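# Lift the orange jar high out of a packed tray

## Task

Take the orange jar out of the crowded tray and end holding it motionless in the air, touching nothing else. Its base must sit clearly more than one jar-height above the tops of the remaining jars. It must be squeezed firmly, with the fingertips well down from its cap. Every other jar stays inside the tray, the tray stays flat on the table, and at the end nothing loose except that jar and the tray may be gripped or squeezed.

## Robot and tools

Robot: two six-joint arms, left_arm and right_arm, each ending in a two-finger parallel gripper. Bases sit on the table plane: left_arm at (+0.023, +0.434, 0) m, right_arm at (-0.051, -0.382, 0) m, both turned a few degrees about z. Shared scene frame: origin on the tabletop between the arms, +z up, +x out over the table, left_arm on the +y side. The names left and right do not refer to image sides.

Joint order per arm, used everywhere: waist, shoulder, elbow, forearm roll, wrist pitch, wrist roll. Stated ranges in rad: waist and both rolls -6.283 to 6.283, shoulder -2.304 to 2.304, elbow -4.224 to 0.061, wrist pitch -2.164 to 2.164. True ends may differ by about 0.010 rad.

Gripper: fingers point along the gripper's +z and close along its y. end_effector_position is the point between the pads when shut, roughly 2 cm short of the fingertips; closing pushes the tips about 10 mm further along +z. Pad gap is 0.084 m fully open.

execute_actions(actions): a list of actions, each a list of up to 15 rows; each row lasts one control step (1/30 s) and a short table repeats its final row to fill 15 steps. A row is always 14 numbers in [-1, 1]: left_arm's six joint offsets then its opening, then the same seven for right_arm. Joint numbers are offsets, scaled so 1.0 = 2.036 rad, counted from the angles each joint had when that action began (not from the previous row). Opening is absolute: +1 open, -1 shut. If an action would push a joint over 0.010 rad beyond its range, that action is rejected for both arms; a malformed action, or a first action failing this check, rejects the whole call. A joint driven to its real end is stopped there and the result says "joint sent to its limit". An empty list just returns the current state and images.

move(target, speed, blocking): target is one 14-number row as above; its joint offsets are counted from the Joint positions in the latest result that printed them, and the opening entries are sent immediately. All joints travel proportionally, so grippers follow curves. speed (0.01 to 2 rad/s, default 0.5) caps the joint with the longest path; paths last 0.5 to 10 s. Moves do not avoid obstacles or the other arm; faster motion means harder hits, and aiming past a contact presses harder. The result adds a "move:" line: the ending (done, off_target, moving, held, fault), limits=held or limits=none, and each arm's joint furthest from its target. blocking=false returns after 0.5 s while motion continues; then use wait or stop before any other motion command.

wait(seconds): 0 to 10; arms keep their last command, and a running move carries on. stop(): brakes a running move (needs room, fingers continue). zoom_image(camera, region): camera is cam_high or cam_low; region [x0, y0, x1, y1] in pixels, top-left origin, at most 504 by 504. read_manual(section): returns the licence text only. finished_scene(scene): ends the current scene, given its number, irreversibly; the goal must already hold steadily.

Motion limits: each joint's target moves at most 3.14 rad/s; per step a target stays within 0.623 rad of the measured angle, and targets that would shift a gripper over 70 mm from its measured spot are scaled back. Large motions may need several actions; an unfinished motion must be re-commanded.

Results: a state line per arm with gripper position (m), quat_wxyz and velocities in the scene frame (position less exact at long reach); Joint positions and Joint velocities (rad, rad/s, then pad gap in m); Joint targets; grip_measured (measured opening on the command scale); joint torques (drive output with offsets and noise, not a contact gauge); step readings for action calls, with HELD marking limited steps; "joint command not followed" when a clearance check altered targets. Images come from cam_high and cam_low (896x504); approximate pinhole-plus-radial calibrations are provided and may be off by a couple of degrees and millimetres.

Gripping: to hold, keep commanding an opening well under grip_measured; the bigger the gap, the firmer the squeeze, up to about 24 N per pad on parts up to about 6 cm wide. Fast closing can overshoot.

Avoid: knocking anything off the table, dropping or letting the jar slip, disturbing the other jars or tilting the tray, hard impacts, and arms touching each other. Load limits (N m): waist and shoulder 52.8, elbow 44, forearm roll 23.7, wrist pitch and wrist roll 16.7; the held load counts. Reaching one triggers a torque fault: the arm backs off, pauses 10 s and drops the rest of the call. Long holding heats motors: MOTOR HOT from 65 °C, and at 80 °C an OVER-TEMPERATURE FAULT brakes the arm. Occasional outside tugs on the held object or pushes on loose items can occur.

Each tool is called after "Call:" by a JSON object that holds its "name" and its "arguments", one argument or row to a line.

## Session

Call:
{"name": "execute_actions", "arguments": {
  "actions": []
}}

Scene clock: 0.00 s.
left_arm: end_effector_position=(+0.1693, +0.3112, +0.1451) grip_measured=+1.00 end_effector_quat_wxyz=(-0.149, +0.520, +0.551, -0.636) end_effector_velocity=(-0.000, -0.000, +0.000) end_effector_angular_velocity=(+0.000, +0.001, -0.001) | right_arm: end_effector_position=(+0.7291, -0.5344, +0.3348) grip_measured=+1.00 end_effector_quat_wxyz=(+0.291, +0.085, +0.803, -0.513) end_effector_velocity=(-0.000, -0.000, +0.000) end_effector_angular_velocity=(-0.001, -0.001, -0.001)
Joint names: [waist, shoulder, elbow, forearm roll, wrist pitch, wrist roll]
Joint positions: left_arm=[-0.092 -0.825 -0.625 -0.579 -1.253 -0.934  0.084] | right_arm=[-0.027 -0.846 -1.586 -1.59  -1.13  -1.735  0.084]
Joint velocities: left_arm=[-0.001 -0.     0.    -0.    -0.    -0.     0.   ] | right_arm=[-0.     0.     0.    -0.    -0.002  0.001 -0.   ]
Joint torques (N m, as the arm reports them, + toward a larger angle): no reading
Joint targets: left_arm=[-0.092 -0.825 -0.625 -0.579 -1.253 -0.934] | right_arm=[-0.027 -0.846 -1.586 -1.590 -1.130 -1.735]

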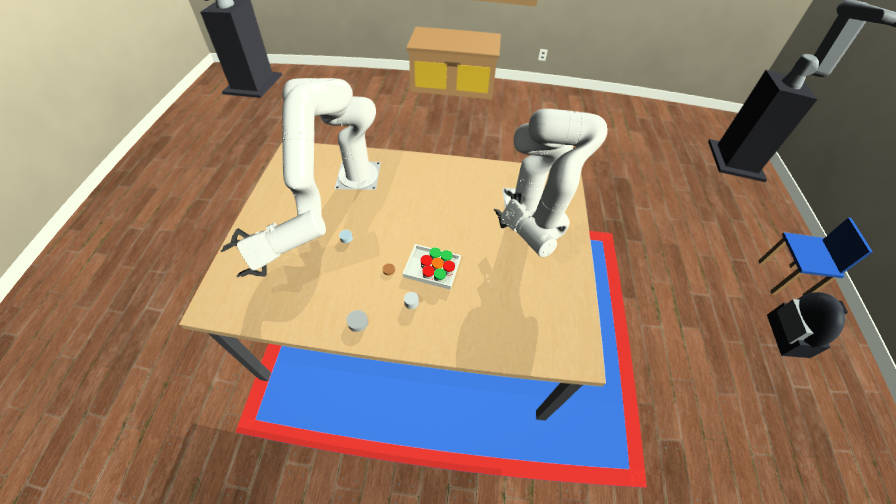

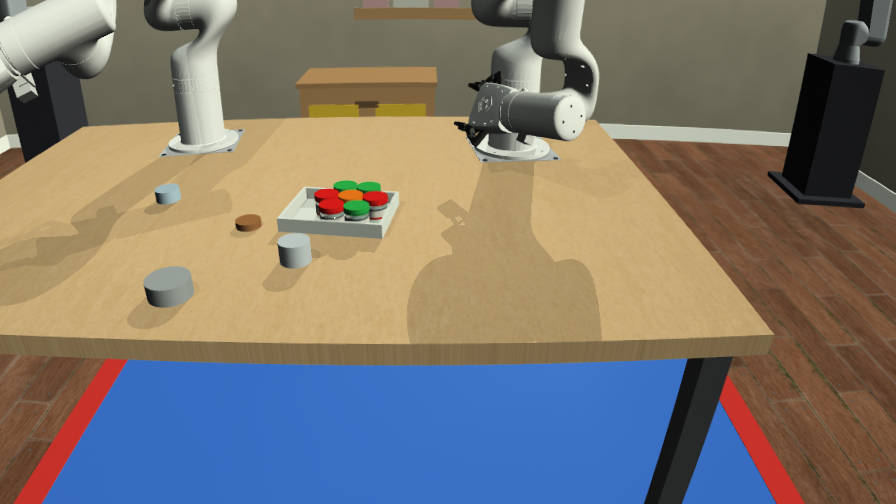

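Call:
{"name": "zoom_image", "arguments": {
  "camera": "cam_high",
  "region": [385, 220, 485, 310]
}}

Call:
{"name": "zoom_image", "arguments": {
  "camera": "cam_low",
  "region": [255, 135, 415, 265]
}}

Region (385, 220, 485, 310) of cam_high's 896x504 image, scaled by 5.040, with more detail than that image has; it fills the top 454 rows of this view, and the rest is white.

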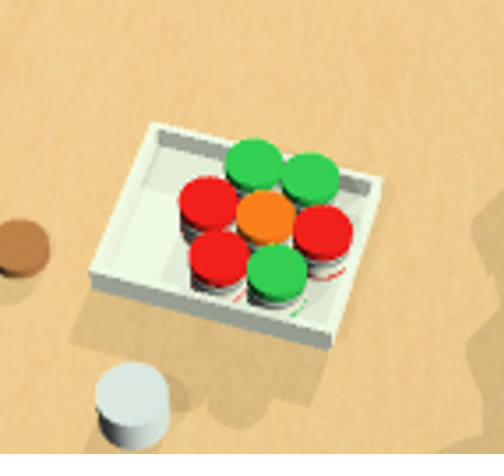

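Region (255, 135, 415, 265) of cam_low's 896x504 image, scaled by 3.150, with more detail than that image has; it fills the top 410 rows of this view, and the rest is white.

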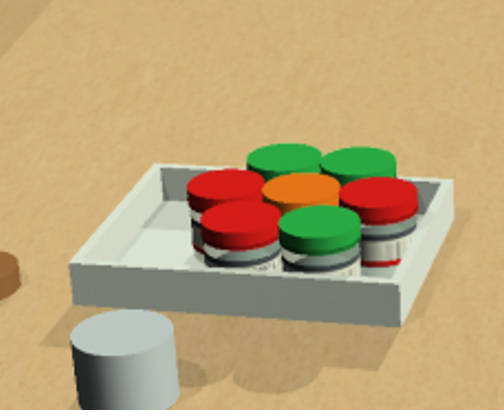

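Call:
{"name": "move", "arguments": {
  "target": [-0.3988,0.1596,-0.1875,0.2844,0.3664,0.6532,-1,0,0.3,0.3,0,0,0,1],
  "speed": 0.8
}}

Call:
{"name": "move", "arguments": {
  "target": [0,-0.0786,0,0,0.0786,0,-1,0,0,0,0,0,0,1],
  "speed": 0.2
}}

Call:
{"name": "zoom_image", "arguments": {
  "camera": "cam_high",
  "region": [385, 220, 485, 310]
}}

Call:
{"name": "zoom_image", "arguments": {
  "camera": "cam_low",
  "region": [255, 135, 415, 265]
}}

Scene clock: 19.23 s.
left_arm: end_effector_position=(+0.3948, +0.0648, +0.1616) grip_measured=-1.00 end_effector_quat_wxyz=(-0.000, +0.832, -0.555, -0.001) end_effector_velocity=(-0.000, -0.002, +0.001) end_effector_angular_velocity=(-0.002, -0.004, -0.009) | right_arm: end_effector_position=(+0.5289, -0.5523, +0.4554) grip_measured=+1.00 end_effector_quat_wxyz=(+0.291, +0.085, +0.803, -0.513) end_effector_velocity=(-0.001, -0.000, +0.000) end_effector_angular_velocity=(+0.000, -0.001, -0.000)
Joint names: [waist, shoulder, elbow, forearm roll, wrist pitch, wrist roll]
Joint positions: left_arm=[-0.904 -0.501 -1.006 -0.001 -0.507  0.395  0.   ] | right_arm=[-0.027 -0.236 -0.975 -1.59  -1.13  -1.735  0.084]
Joint velocities: left_arm=[-0.004  0.001 -0.002  0.002  0.002  0.003  0.   ] | right_arm=[-0.     0.002  0.001  0.    -0.     0.001  0.   ]
Joint torques (N m, as the arm reports them, + toward a larger angle): left_arm=[  0.75  26.59 -15.85   0.93   0.36  -0.22] | right_arm=[ -1.6   35.24 -13.35  -3.11  -0.97   0.24]
Joint targets: left_arm=[-0.904 -0.500 -1.006 -0.000 -0.507 0.395] | right_arm=[-0.027 -0.235 -0.975 -1.590 -1.130 -1.735]
move: done; limits=none; left_arm: farthest joint: the elbow, 0.001 radians from its target (0.382 radians at the start); right_arm: farthest joint: the waist, 0.000 radians from its target (0.000 radians at the start)

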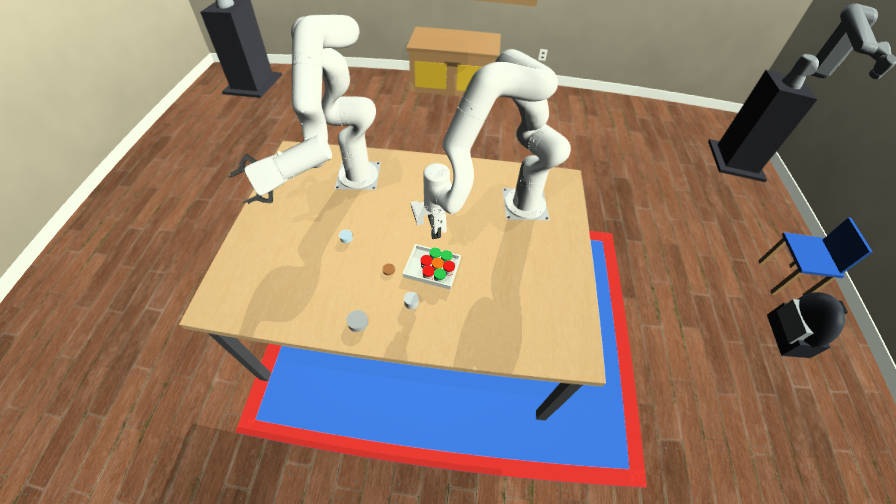

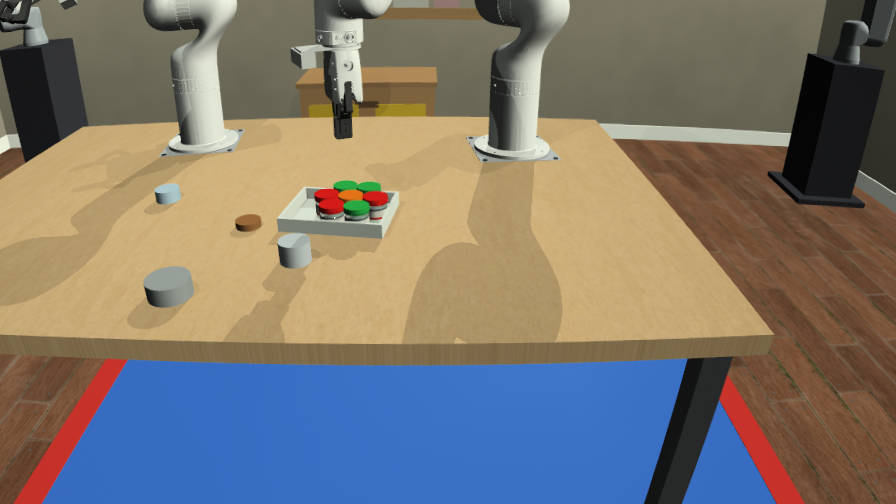

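Scene clock: 20.53 s.
left_arm: end_effector_position=(+0.3949, +0.0648, +0.0777) grip_measured=-1.00 end_effector_quat_wxyz=(-0.000, +0.832, -0.555, -0.001) end_effector_velocity=(-0.001, +0.000, -0.002) end_effector_angular_velocity=(+0.001, +0.001, -0.001) | right_arm: end_effector_position=(+0.5289, -0.5523, +0.4554) grip_measured=+1.00 end_effector_quat_wxyz=(+0.291, +0.085, +0.803, -0.513) end_effector_velocity=(-0.000, -0.000, -0.000) end_effector_angular_velocity=(-0.000, +0.000, -0.000)
Joint names: [waist, shoulder, elbow, forearm roll, wrist pitch, wrist roll]
Joint positions: left_arm=[-0.904 -0.66  -1.006 -0.001 -0.348  0.395  0.   ] | right_arm=[-0.027 -0.236 -0.975 -1.59  -1.13  -1.735  0.084]
Joint velocities: left_arm=[-0.    -0.003  0.001  0.     0.003  0.     0.   ] | right_arm=[-0. -0.  0.  0. -0. -0. -0.]
Joint torques (N m, as the arm reports them, + toward a larger angle): left_arm=[  0.95  29.57 -13.43   1.06   0.54  -0.25] | right_arm=[ -1.75  33.78 -13.21  -2.9   -1.     0.09]
Joint targets: left_arm=[-0.904 -0.661 -1.006 -0.001 -0.347 0.395] | right_arm=[-0.027 -0.236 -0.975 -1.590 -1.130 -1.735]
move: done; limits=none; left_arm: farthest joint: the shoulder, 0.001 radians from its target (0.160 radians at the start); right_arm: farthest joint: the waist, 0.000 radians from its target (0.000 radians at the start)

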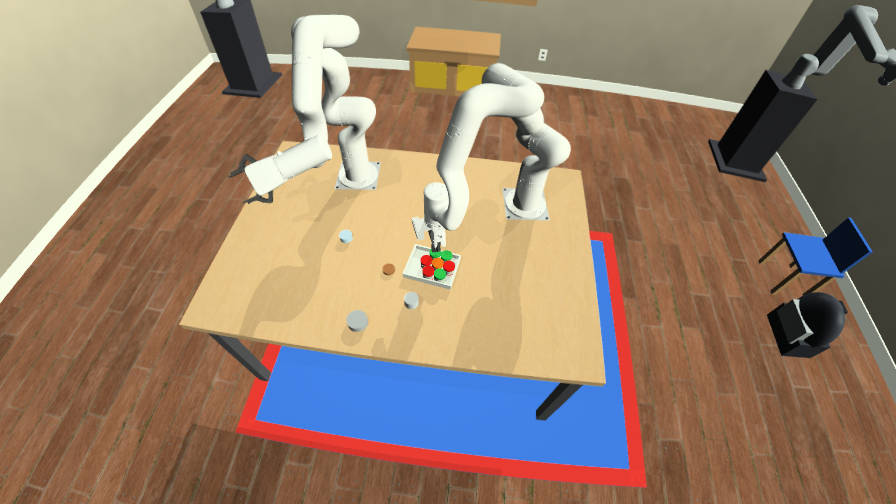

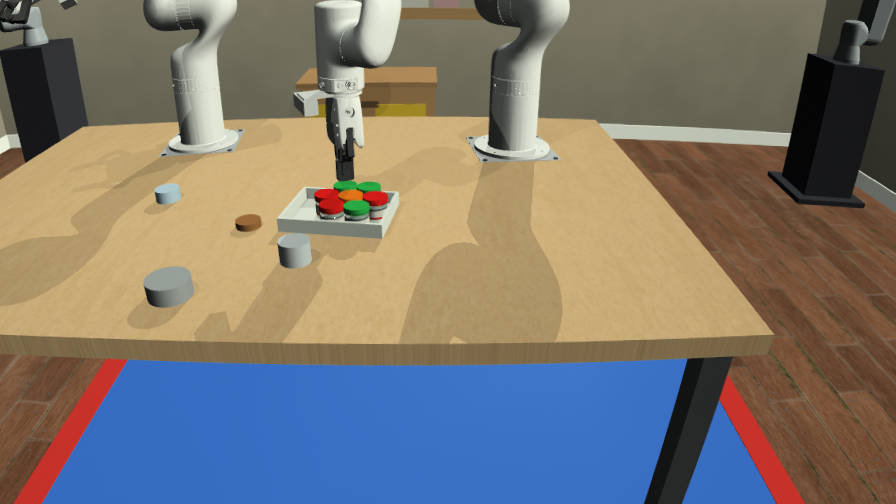

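Region (385, 220, 485, 310) of cam_high's 896x504 image, scaled by 5.040, with more detail than that image has; it fills the top 454 rows of this view, and the rest is white.

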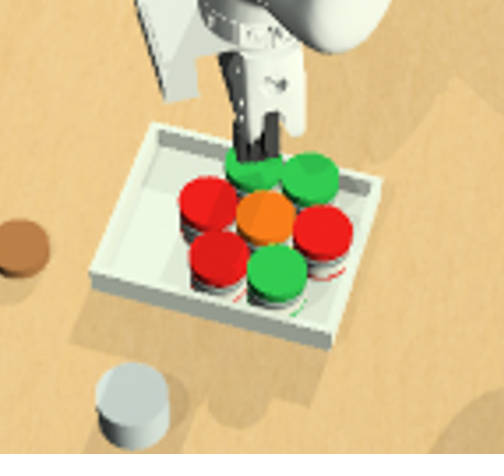

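Region (255, 135, 415, 265) of cam_low's 896x504 image, scaled by 3.150, with more detail than that image has; it fills the top 410 rows of this view, and the rest is white.

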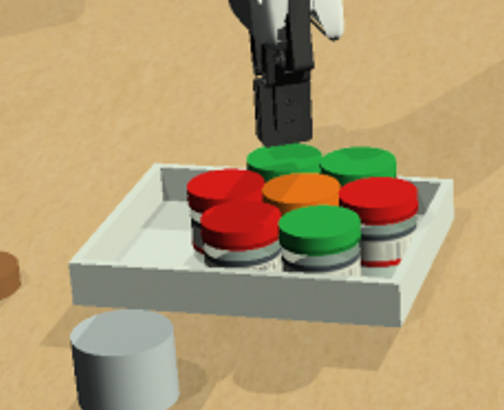

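Call:
{"name": "move", "arguments": {
  "target": [0.004,-0.0081,-0.001,0,0.0075,0.004,-1,0,0,0,0,0,0,1],
  "speed": 0.015
}}

Scene clock: 27.03 s.
left_arm: end_effector_position=(+0.3980, +0.0677, +0.0698) grip_measured=-1.00 end_effector_quat_wxyz=(+0.000, +0.832, -0.555, -0.000) end_effector_velocity=(+0.000, -0.000, -0.001) end_effector_angular_velocity=(-0.001, -0.001, -0.002) | right_arm: end_effector_position=(+0.5289, -0.5523, +0.4554) grip_measured=+1.00 end_effector_quat_wxyz=(+0.291, +0.085, +0.803, -0.513) end_effector_velocity=(-0.000, -0.000, +0.000) end_effector_angular_velocity=(+0.000, -0.001, -0.001)
Joint names: [waist, shoulder, elbow, forearm roll, wrist pitch, wrist roll]
Joint positions: left_arm=[-0.896 -0.676 -1.008 -0.001 -0.333  0.403  0.   ] | right_arm=[-0.027 -0.236 -0.975 -1.59  -1.13  -1.735  0.084]
Joint velocities: left_arm=[-0.    -0.002 -0.     0.     0.002  0.001  0.   ] | right_arm=[ 0.    -0.     0.    -0.    -0.001  0.002  0.   ]
Joint torques (N m, as the arm reports them, + toward a larger angle): left_arm=[ -0.99  30.   -13.06   1.24   0.22  -0.05] | right_arm=[ -1.47  34.77 -13.7   -3.37  -0.94   0.17]
Joint targets: left_arm=[-0.895 -0.677 -1.008 -0.001 -0.332 0.403] | right_arm=[-0.027 -0.236 -0.975 -1.590 -1.130 -1.735]
move: done; limits=none; left_arm: farthest joint: the waist, 0.000 radians from its target (0.008 radians at the start); right_arm: farthest joint: the waist, 0.000 radians from its target (0.000 radians at the start)

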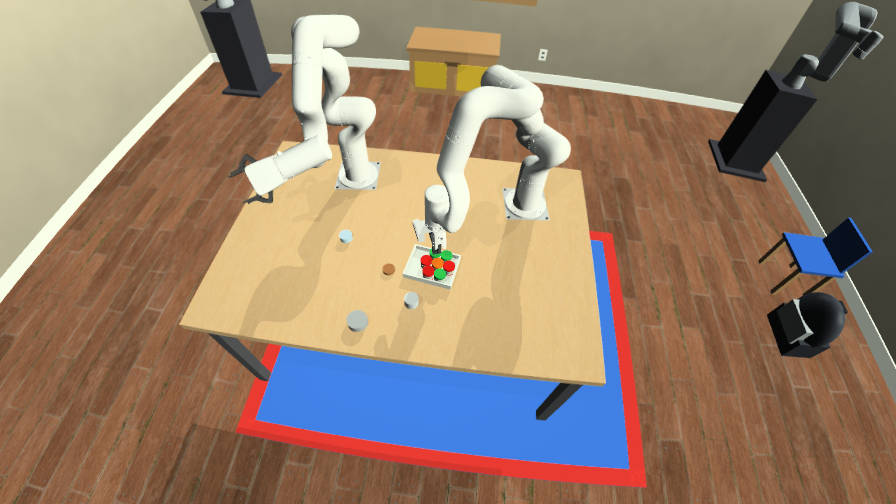

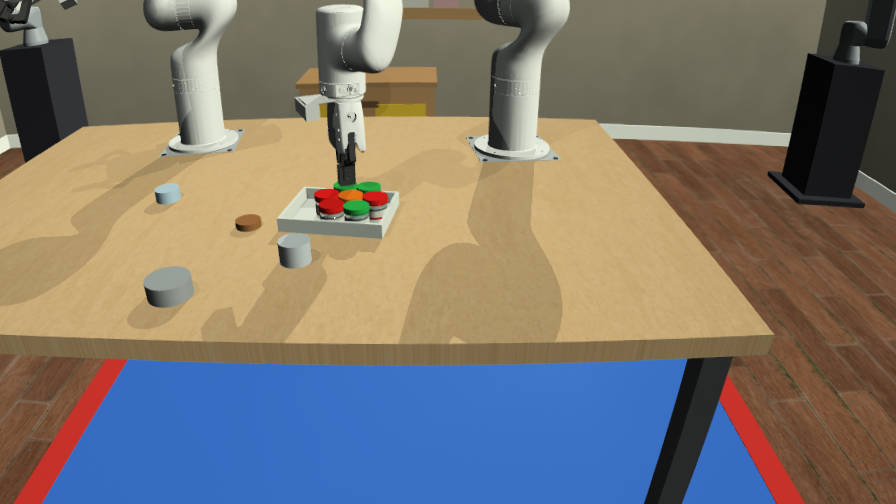

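Call:
{"name": "move", "arguments": {
  "target": [0,-0.0015,-0.0002,0,0.0013,0,-1,0,0,0,0,0,0,1],
  "speed": 0.01
}}

Scene clock: 29.57 s.
left_arm: end_effector_position=(+0.3980, +0.0677, +0.0683) grip_measured=-1.00 end_effector_quat_wxyz=(+0.000, +0.832, -0.555, -0.000) end_effector_velocity=(+0.000, +0.000, -0.000) end_effector_angular_velocity=(+0.000, -0.000, -0.002) | right_arm: end_effector_position=(+0.5289, -0.5523, +0.4554) grip_measured=+1.00 end_effector_quat_wxyz=(+0.291, +0.085, +0.803, -0.513) end_effector_velocity=(+0.000, -0.000, +0.000) end_effector_angular_velocity=(+0.001, -0.002, -0.001)
Joint names: [waist, shoulder, elbow, forearm roll, wrist pitch, wrist roll]
Joint positions: left_arm=[-0.895 -0.679 -1.009 -0.001 -0.33   0.403  0.   ] | right_arm=[-0.027 -0.236 -0.975 -1.59  -1.13  -1.735  0.084]
Joint velocities: left_arm=[ 0.    -0.001 -0.     0.001  0.001  0.     0.   ] | right_arm=[-0.     0.    -0.    -0.    -0.     0.002 -0.   ]
Joint torques (N m, as the arm reports them, + toward a larger angle): left_arm=[  1.54  29.73 -13.31   0.73   0.47  -0.06] | right_arm=[ -1.8   34.88 -13.05  -2.91  -0.91   0.12]
Joint targets: left_arm=[-0.896 -0.679 -1.009 -0.001 -0.330 0.403] | right_arm=[-0.027 -0.236 -0.975 -1.590 -1.130 -1.735]
move: done; limits=none; left_arm: farthest joint: the waist, 0.001 radians from its target (0.001 radians at the start); right_arm: farthest joint: the waist, 0.000 radians from its target (0.000 radians at the start)

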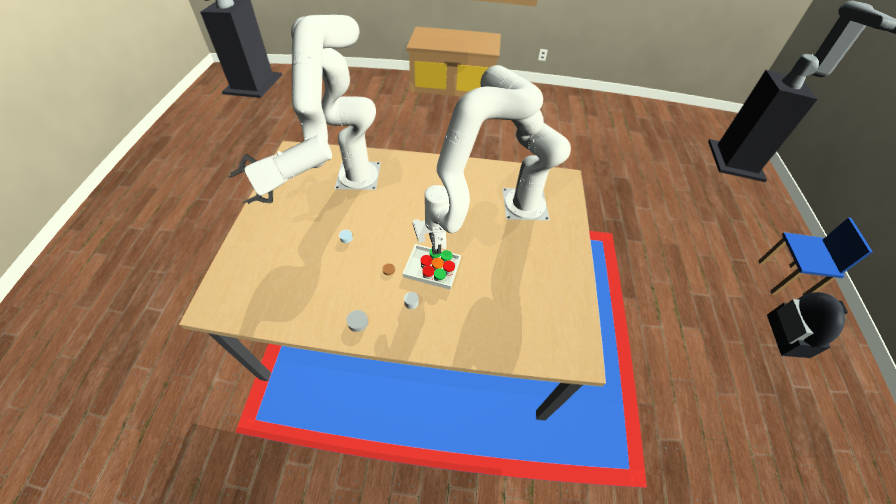

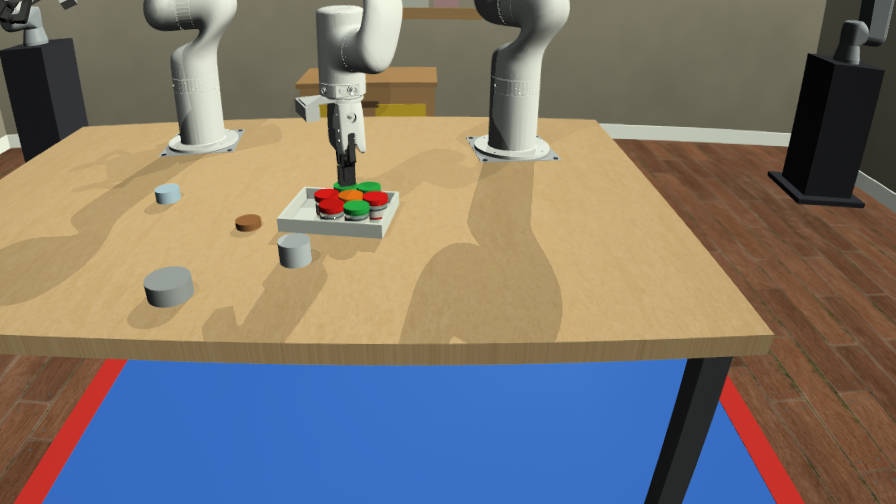

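Call:
{"name": "move", "arguments": {
  "target": [0,-0.0015,-0.0002,0,0.0013,0,-1,0,0,0,0,0,0,1],
  "speed": 0.01
}}

Scene clock: 32.43 s.
left_arm: end_effector_position=(+0.3980, +0.0677, +0.0670) grip_measured=-1.00 end_effector_quat_wxyz=(+0.000, +0.832, -0.555, -0.000) end_effector_velocity=(-0.000, -0.000, -0.000) end_effector_angular_velocity=(+0.000, +0.001, +0.000) | right_arm: end_effector_position=(+0.5289, -0.5523, +0.4554) grip_measured=+1.00 end_effector_quat_wxyz=(+0.291, +0.085, +0.803, -0.513) end_effector_velocity=(-0.000, -0.000, +0.000) end_effector_angular_velocity=(+0.000, -0.001, -0.001)
Joint names: [waist, shoulder, elbow, forearm roll, wrist pitch, wrist roll]
Joint positions: left_arm=[-0.895 -0.682 -1.009 -0.001 -0.328  0.403  0.   ] | right_arm=[-0.027 -0.236 -0.975 -1.59  -1.13  -1.735  0.084]
Joint velocities: left_arm=[-0.001 -0.001 -0.    -0.001  0.    -0.     0.   ] | right_arm=[ 0.     0.     0.    -0.    -0.001  0.001  0.   ]
Joint torques (N m, as the arm reports them, + toward a larger angle): left_arm=[  1.44  29.08 -13.31   0.9    0.56  -0.33] | right_arm=[  0.07  35.09 -13.34  -3.32  -0.98   0.1 ]
Joint targets: left_arm=[-0.895 -0.682 -1.009 -0.001 -0.327 0.403] | right_arm=[-0.027 -0.236 -0.975 -1.590 -1.130 -1.735]
move: done; limits=none; left_arm: farthest joint: the waist, 0.000 radians from its target (0.001 radians at the start); right_arm: farthest joint: the waist, 0.000 radians from its target (0.000 radians at the start)

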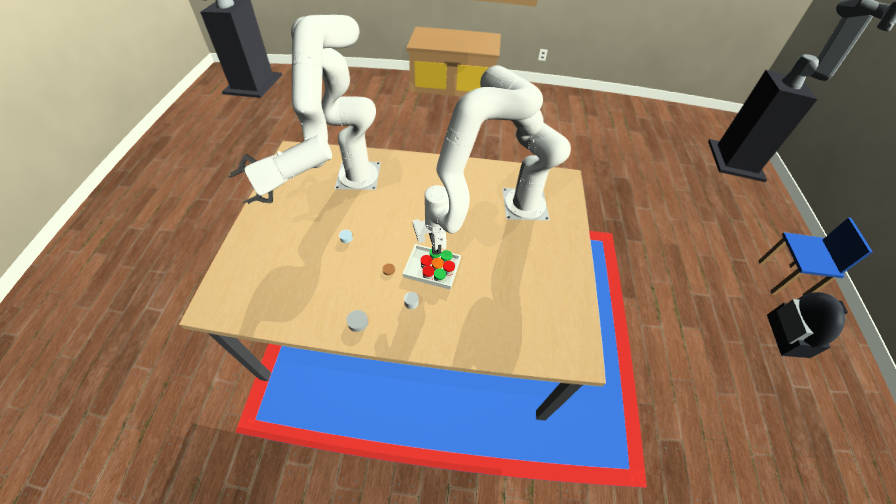

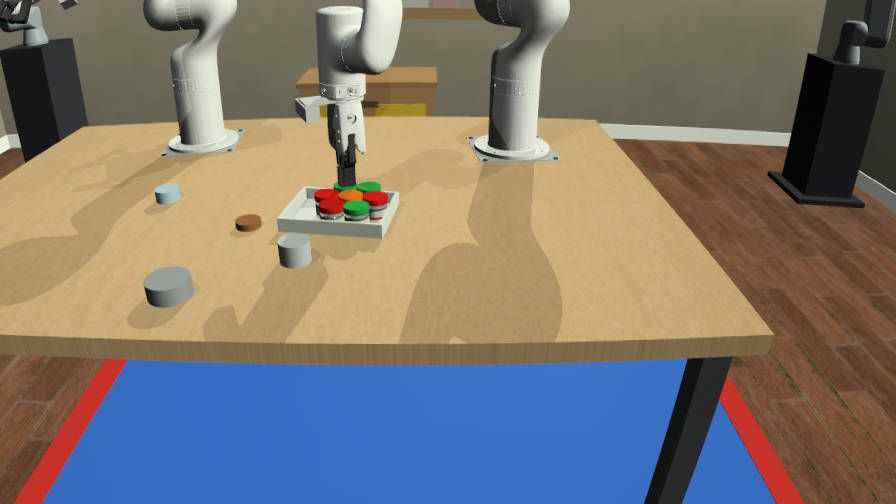

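Call:
{"name": "move", "arguments": {
  "target": [0,-0.0012,-0.00015,0,0.001,0,-1,0,0,0,0,0,0,1],
  "speed": 0.01
}}

Scene clock: 34.93 s.
left_arm: end_effector_position=(+0.3982, +0.0676, +0.0664) grip_measured=-1.00 end_effector_quat_wxyz=(+0.000, +0.832, -0.555, -0.000) end_effector_velocity=(+0.000, +0.000, -0.001) end_effector_angular_velocity=(-0.001, -0.001, +0.000) | right_arm: end_effector_position=(+0.5289, -0.5523, +0.4554) grip_measured=+1.00 end_effector_quat_wxyz=(+0.291, +0.085, +0.803, -0.513) end_effector_velocity=(+0.000, +0.000, +0.000) end_effector_angular_velocity=(-0.000, +0.001, +0.000)
Joint names: [waist, shoulder, elbow, forearm roll, wrist pitch, wrist roll]
Joint positions: left_arm=[-0.895 -0.684 -1.01  -0.    -0.327  0.403  0.   ] | right_arm=[-0.027 -0.236 -0.975 -1.59  -1.13  -1.735  0.084]
Joint velocities: left_arm=[ 0.001 -0.001  0.     0.     0.002  0.     0.   ] | right_arm=[ 0.     0.    -0.    -0.     0.    -0.001  0.   ]
Joint torques (N m, as the arm reports them, + toward a larger angle): left_arm=[ 0.9  11.48 -7.05  0.34  3.66 -0.23] | right_arm=[ -2.23  32.98 -13.03  -3.2   -0.86   0.17]
Joint targets: left_arm=[-0.895 -0.685 -1.009 -0.001 -0.326 0.403] | right_arm=[-0.027 -0.236 -0.975 -1.590 -1.130 -1.735]
move: done; limits=none; left_arm: farthest joint: the shoulder, 0.001 radians from its target (0.002 radians at the start); right_arm: farthest joint: the waist, 0.000 radians from its target (0.000 radians at the start)

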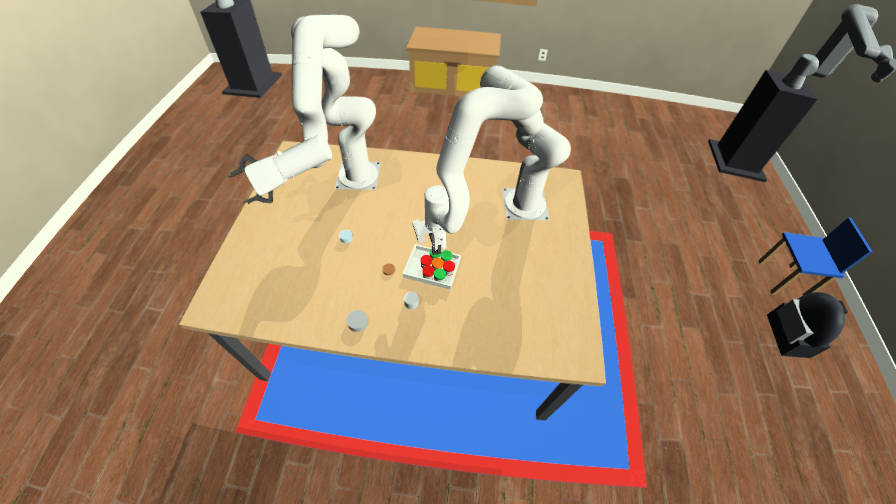

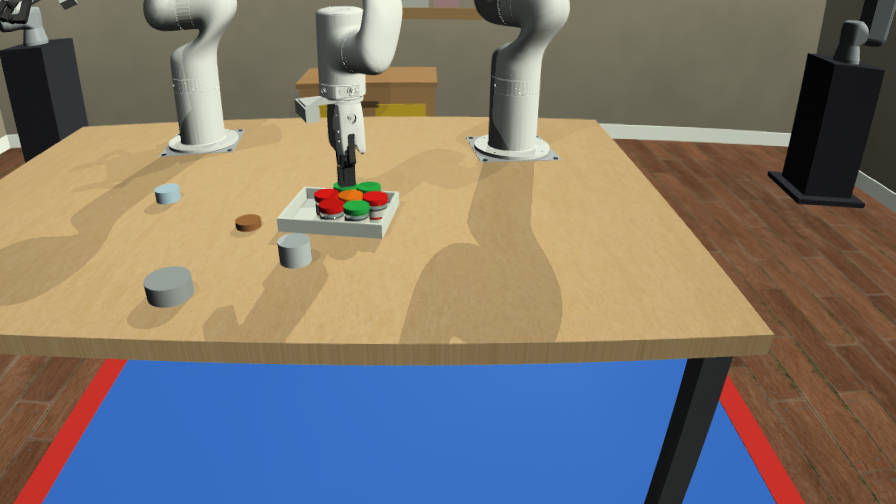

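Call:
{"name": "move", "arguments": {
  "target": [-0.0354,-0.02555,-0.0482,0,-0.0227,-0.0354,-1,0,0,0,0,0,0,1],
  "speed": 0.03
}}

Call:
{"name": "move", "arguments": {
  "target": [0,0.006,0.0009,0,-0.005,0,-1,0,0,0,0,0,0,1],
  "speed": 0.03
}}

Call:
{"name": "zoom_image", "arguments": {
  "camera": "cam_high",
  "region": [385, 220, 485, 310]
}}

Call:
{"name": "zoom_image", "arguments": {
  "camera": "cam_low",
  "region": [255, 135, 415, 265]
}}

Scene clock: 45.13 s.
left_arm: end_effector_position=(+0.3917, +0.0180, +0.0664) grip_measured=-1.00 end_effector_quat_wxyz=(-0.000, +0.832, -0.555, -0.000) end_effector_velocity=(-0.000, -0.001, +0.000) end_effector_angular_velocity=(+0.002, +0.001, -0.000) | right_arm: end_effector_position=(+0.5289, -0.5523, +0.4554) grip_measured=+1.00 end_effector_quat_wxyz=(+0.291, +0.085, +0.803, -0.513) end_effector_velocity=(+0.000, +0.000, +0.000) end_effector_angular_velocity=(-0.000, +0.001, +0.001)
Joint names: [waist, shoulder, elbow, forearm roll, wrist pitch, wrist roll]
Joint positions: left_arm=[-0.967 -0.736 -1.108 -0.001 -0.373  0.331  0.   ] | right_arm=[-0.027 -0.236 -0.975 -1.59  -1.13  -1.735  0.084]
Joint velocities: left_arm=[-0.001 -0.001 -0.002  0.001 -0.003 -0.002  0.   ] | right_arm=[-0.     0.    -0.     0.     0.001 -0.001 -0.   ]
Joint torques (N m, as the arm reports them, + toward a larger angle): left_arm=[-6.83 12.66 -7.12 -0.55  3.14 -0.3 ] | right_arm=[ -2.06  34.76 -13.83  -2.8   -1.04   0.12]
Joint targets: left_arm=[-0.968 -0.736 -1.108 -0.000 -0.373 0.331] | right_arm=[-0.027 -0.236 -0.975 -1.590 -1.130 -1.735]
move: done; limits=none; left_arm: farthest joint: the forearm roll, 0.001 radians from its target (0.001 radians at the start); right_arm: farthest joint: the waist, 0.000 radians from its target (0.000 radians at the start)

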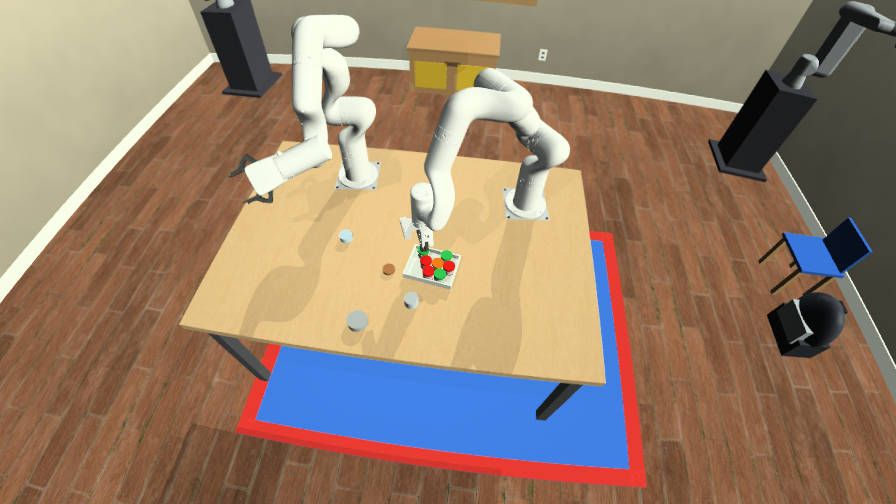

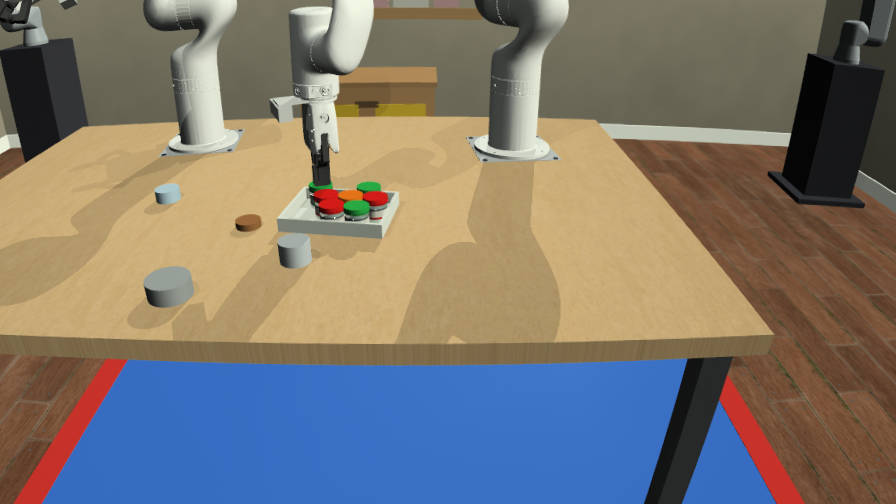

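Scene clock: 45.90 s.
left_arm: end_effector_position=(+0.3916, +0.0180, +0.0724) grip_measured=-1.00 end_effector_quat_wxyz=(+0.000, +0.832, -0.555, -0.000) end_effector_velocity=(+0.000, -0.001, +0.002) end_effector_angular_velocity=(-0.001, -0.001, +0.001) | right_arm: end_effector_position=(+0.5289, -0.5523, +0.4554) grip_measured=+1.00 end_effector_quat_wxyz=(+0.291, +0.085, +0.803, -0.513) end_effector_velocity=(-0.000, +0.000, -0.000) end_effector_angular_velocity=(+0.000, +0.000, +0.000)
Joint names: [waist, shoulder, elbow, forearm roll, wrist pitch, wrist roll]
Joint positions: left_arm=[-0.967 -0.724 -1.106 -0.001 -0.383  0.331  0.   ] | right_arm=[-0.027 -0.236 -0.975 -1.59  -1.13  -1.735  0.084]
Joint velocities: left_arm=[-0.     0.003 -0.    -0.001 -0.002 -0.     0.   ] | right_arm=[-0.  0.  0. -0.  0.  0.  0.]
Joint torques (N m, as the arm reports them, + toward a larger angle): left_arm=[  0.92  29.43 -13.     1.     0.26  -0.17] | right_arm=[ -2.06  35.16 -13.59  -3.13  -1.07   0.16]
Joint targets: left_arm=[-0.967 -0.723 -1.106 -0.001 -0.383 0.331] | right_arm=[-0.027 -0.236 -0.975 -1.590 -1.130 -1.735]
move: done; limits=none; left_arm: farthest joint: the waist, 0.000 radians from its target (0.000 radians at the start); right_arm: farthest joint: the waist, 0.000 radians from its target (0.000 radians at the start)

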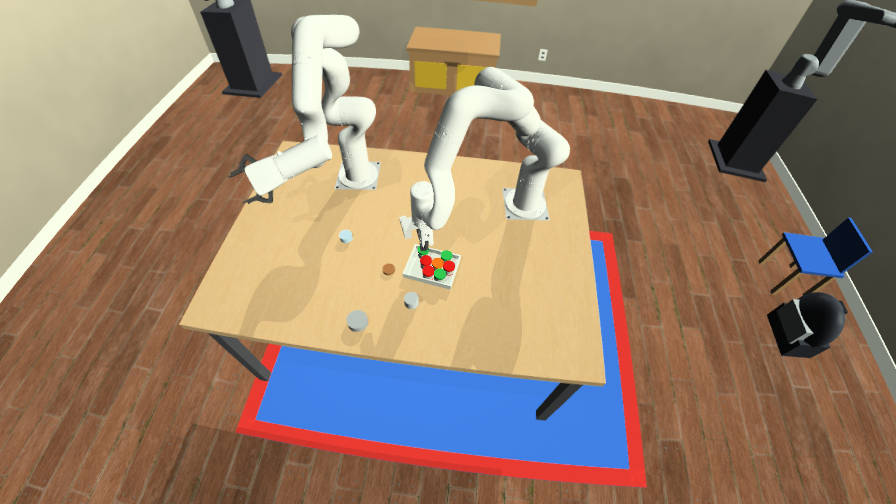

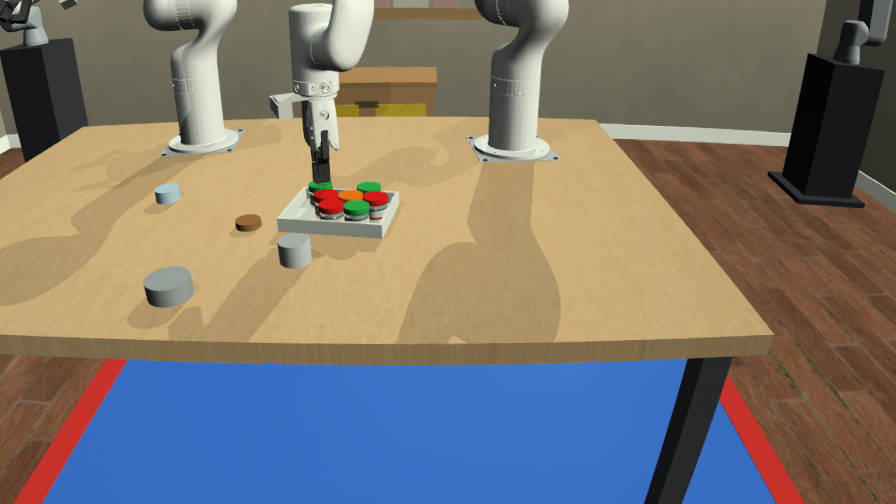

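Region (385, 220, 485, 310) of cam_high's 896x504 image, scaled by 5.040, with more detail than that image has; it fills the top 454 rows of this view, and the rest is white.

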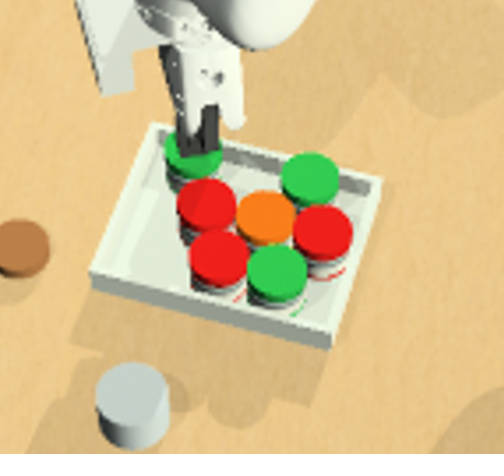

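Region (255, 135, 415, 265) of cam_low's 896x504 image, scaled by 3.150, with more detail than that image has; it fills the top 410 rows of this view, and the rest is white.

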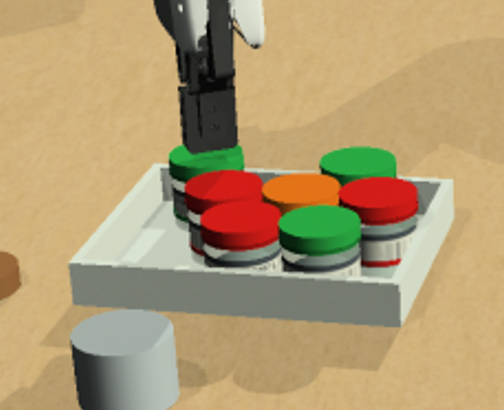

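Call:
{"name": "move", "arguments": {
  "target": [0.0779,0.0024,0.0045,0,0.0021,0.0779,-1,0,0,0,0,0,0,1],
  "speed": 0.2
}}

Call:
{"name": "move", "arguments": {
  "target": [0,-0.0056,-0.0008,0,0.0048,0,-1,0,0,0,0,0,0,1],
  "speed": 0.012
}}

Call:
{"name": "zoom_image", "arguments": {
  "camera": "cam_high",
  "region": [385, 220, 485, 310]
}}

Call:
{"name": "zoom_image", "arguments": {
  "camera": "cam_low",
  "region": [255, 135, 415, 265]
}}

Scene clock: 57.47 s.
left_arm: end_effector_position=(+0.4503, +0.0831, +0.0724) grip_measured=-1.00 end_effector_quat_wxyz=(+0.000, +0.832, -0.555, -0.000) end_effector_velocity=(+0.001, +0.001, -0.000) end_effector_angular_velocity=(+0.000, -0.000, +0.000) | right_arm: end_effector_position=(+0.5289, -0.5523, +0.4554) grip_measured=+1.00 end_effector_quat_wxyz=(+0.291, +0.085, +0.803, -0.513) end_effector_velocity=(+0.000, -0.000, +0.000) end_effector_angular_velocity=(-0.000, +0.000, -0.000)
Joint names: [waist, shoulder, elbow, forearm roll, wrist pitch, wrist roll]
Joint positions: left_arm=[-0.809 -0.719 -1.097 -0.001 -0.379  0.49   0.   ] | right_arm=[-0.027 -0.236 -0.975 -1.59  -1.13  -1.735  0.084]
Joint velocities: left_arm=[0.003 0.    0.    0.001 0.    0.002 0.   ] | right_arm=[ 0. -0. -0.  0. -0. -0. -0.]
Joint torques (N m, as the arm reports them, + toward a larger angle): left_arm=[  2.42  31.11 -13.02   0.64   0.29  -0.1 ] | right_arm=[ -1.84  36.18 -13.48  -3.21  -1.01   0.25]
Joint targets: left_arm=[-0.809 -0.719 -1.097 -0.001 -0.379 0.490] | right_arm=[-0.027 -0.236 -0.975 -1.590 -1.130 -1.735]
move: done; limits=none; left_arm: farthest joint: the waist, 0.001 radians from its target (0.159 radians at the start); right_arm: farthest joint: the waist, 0.000 radians from its target (0.000 radians at the start)

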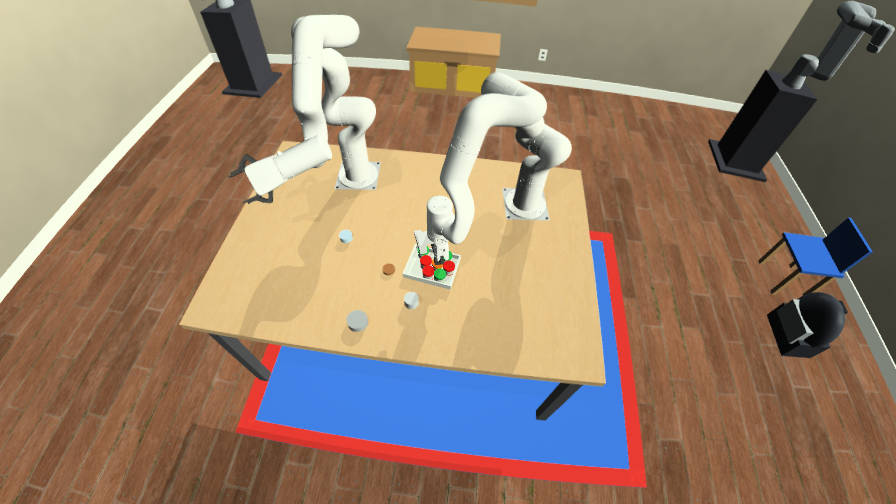

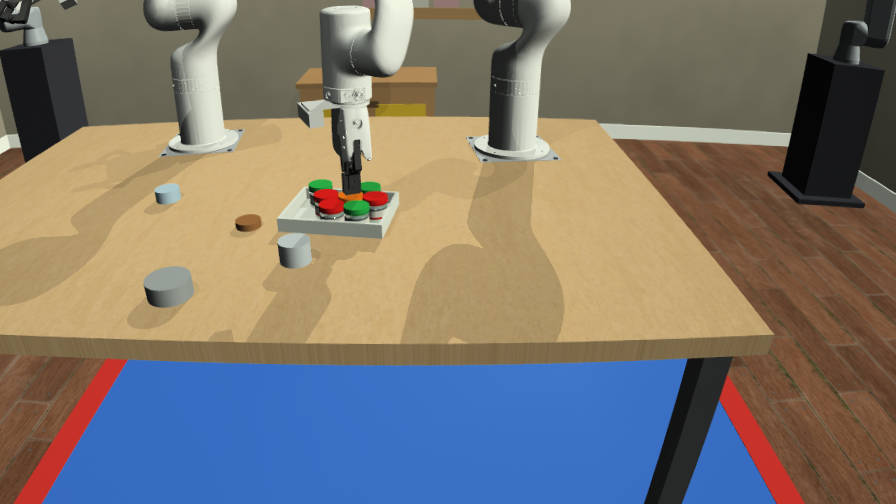

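Scene clock: 58.63 s.
left_arm: end_effector_position=(+0.4503, +0.0831, +0.0669) grip_measured=-1.00 end_effector_quat_wxyz=(+0.000, +0.832, -0.555, -0.000) end_effector_velocity=(-0.000, -0.000, -0.001) end_effector_angular_velocity=(+0.000, +0.000, -0.001) | right_arm: end_effector_position=(+0.5289, -0.5523, +0.4554) grip_measured=+1.00 end_effector_quat_wxyz=(+0.291, +0.085, +0.803, -0.513) end_effector_velocity=(-0.000, +0.000, -0.000) end_effector_angular_velocity=(+0.000, -0.000, -0.000)
Joint names: [waist, shoulder, elbow, forearm roll, wrist pitch, wrist roll]
Joint positions: left_arm=[-0.809 -0.73  -1.098 -0.001 -0.37   0.49   0.   ] | right_arm=[-0.027 -0.236 -0.975 -1.59  -1.13  -1.735  0.084]
Joint velocities: left_arm=[-0.001 -0.001 -0.001  0.     0.     0.     0.   ] | right_arm=[ 0.    -0.     0.     0.     0.     0.001 -0.   ]
Joint torques (N m, as the arm reports them, + toward a larger angle): left_arm=[ -0.01  30.87 -14.     0.8    0.98   0.  ] | right_arm=[ -1.98  34.6  -13.25  -3.41  -1.06   0.15]
Joint targets: left_arm=[-0.809 -0.730 -1.098 -0.001 -0.369 0.490] | right_arm=[-0.027 -0.236 -0.975 -1.590 -1.130 -1.735]
move: done; limits=none; left_arm: farthest joint: the shoulder, 0.001 radians from its target (0.012 radians at the start); right_arm: farthest joint: the waist, 0.000 radians from its target (0.000 radians at the start)

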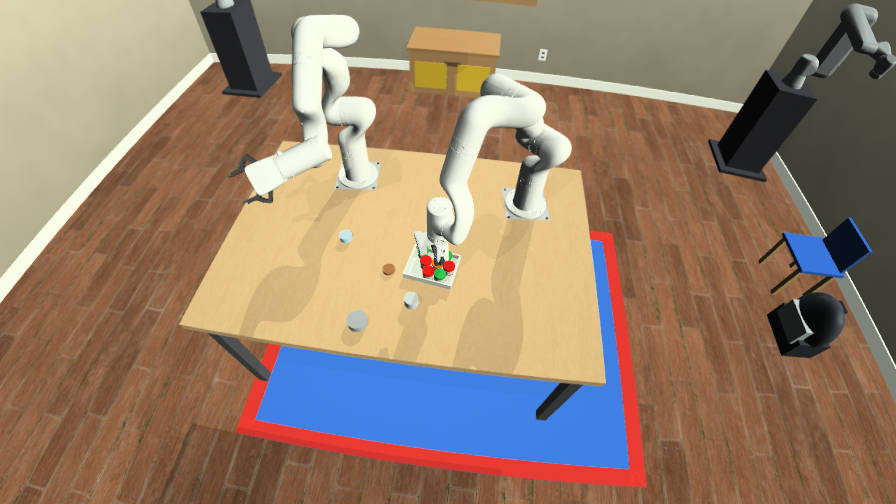

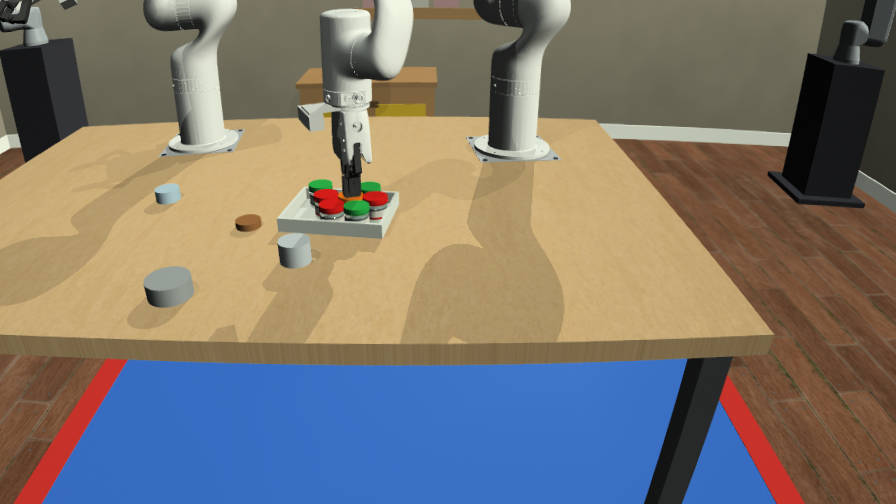

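Region (385, 220, 485, 310) of cam_high's 896x504 image, scaled by 5.040, with more detail than that image has; it fills the top 454 rows of this view, and the rest is white.

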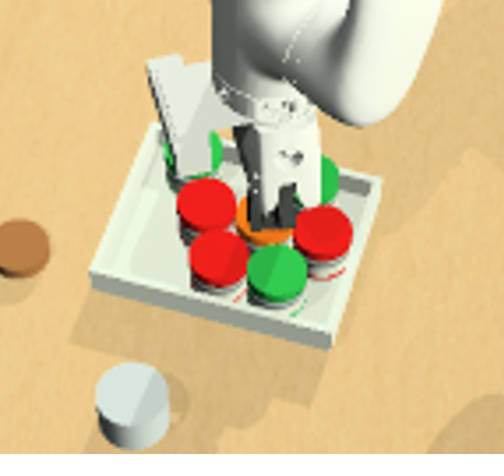

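Region (255, 135, 415, 265) of cam_low's 896x504 image, scaled by 3.150, with more detail than that image has; it fills the top 410 rows of this view, and the rest is white.

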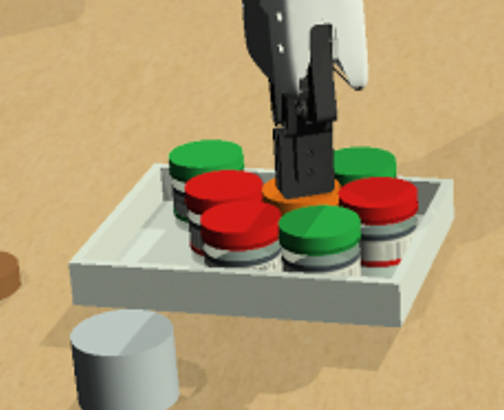

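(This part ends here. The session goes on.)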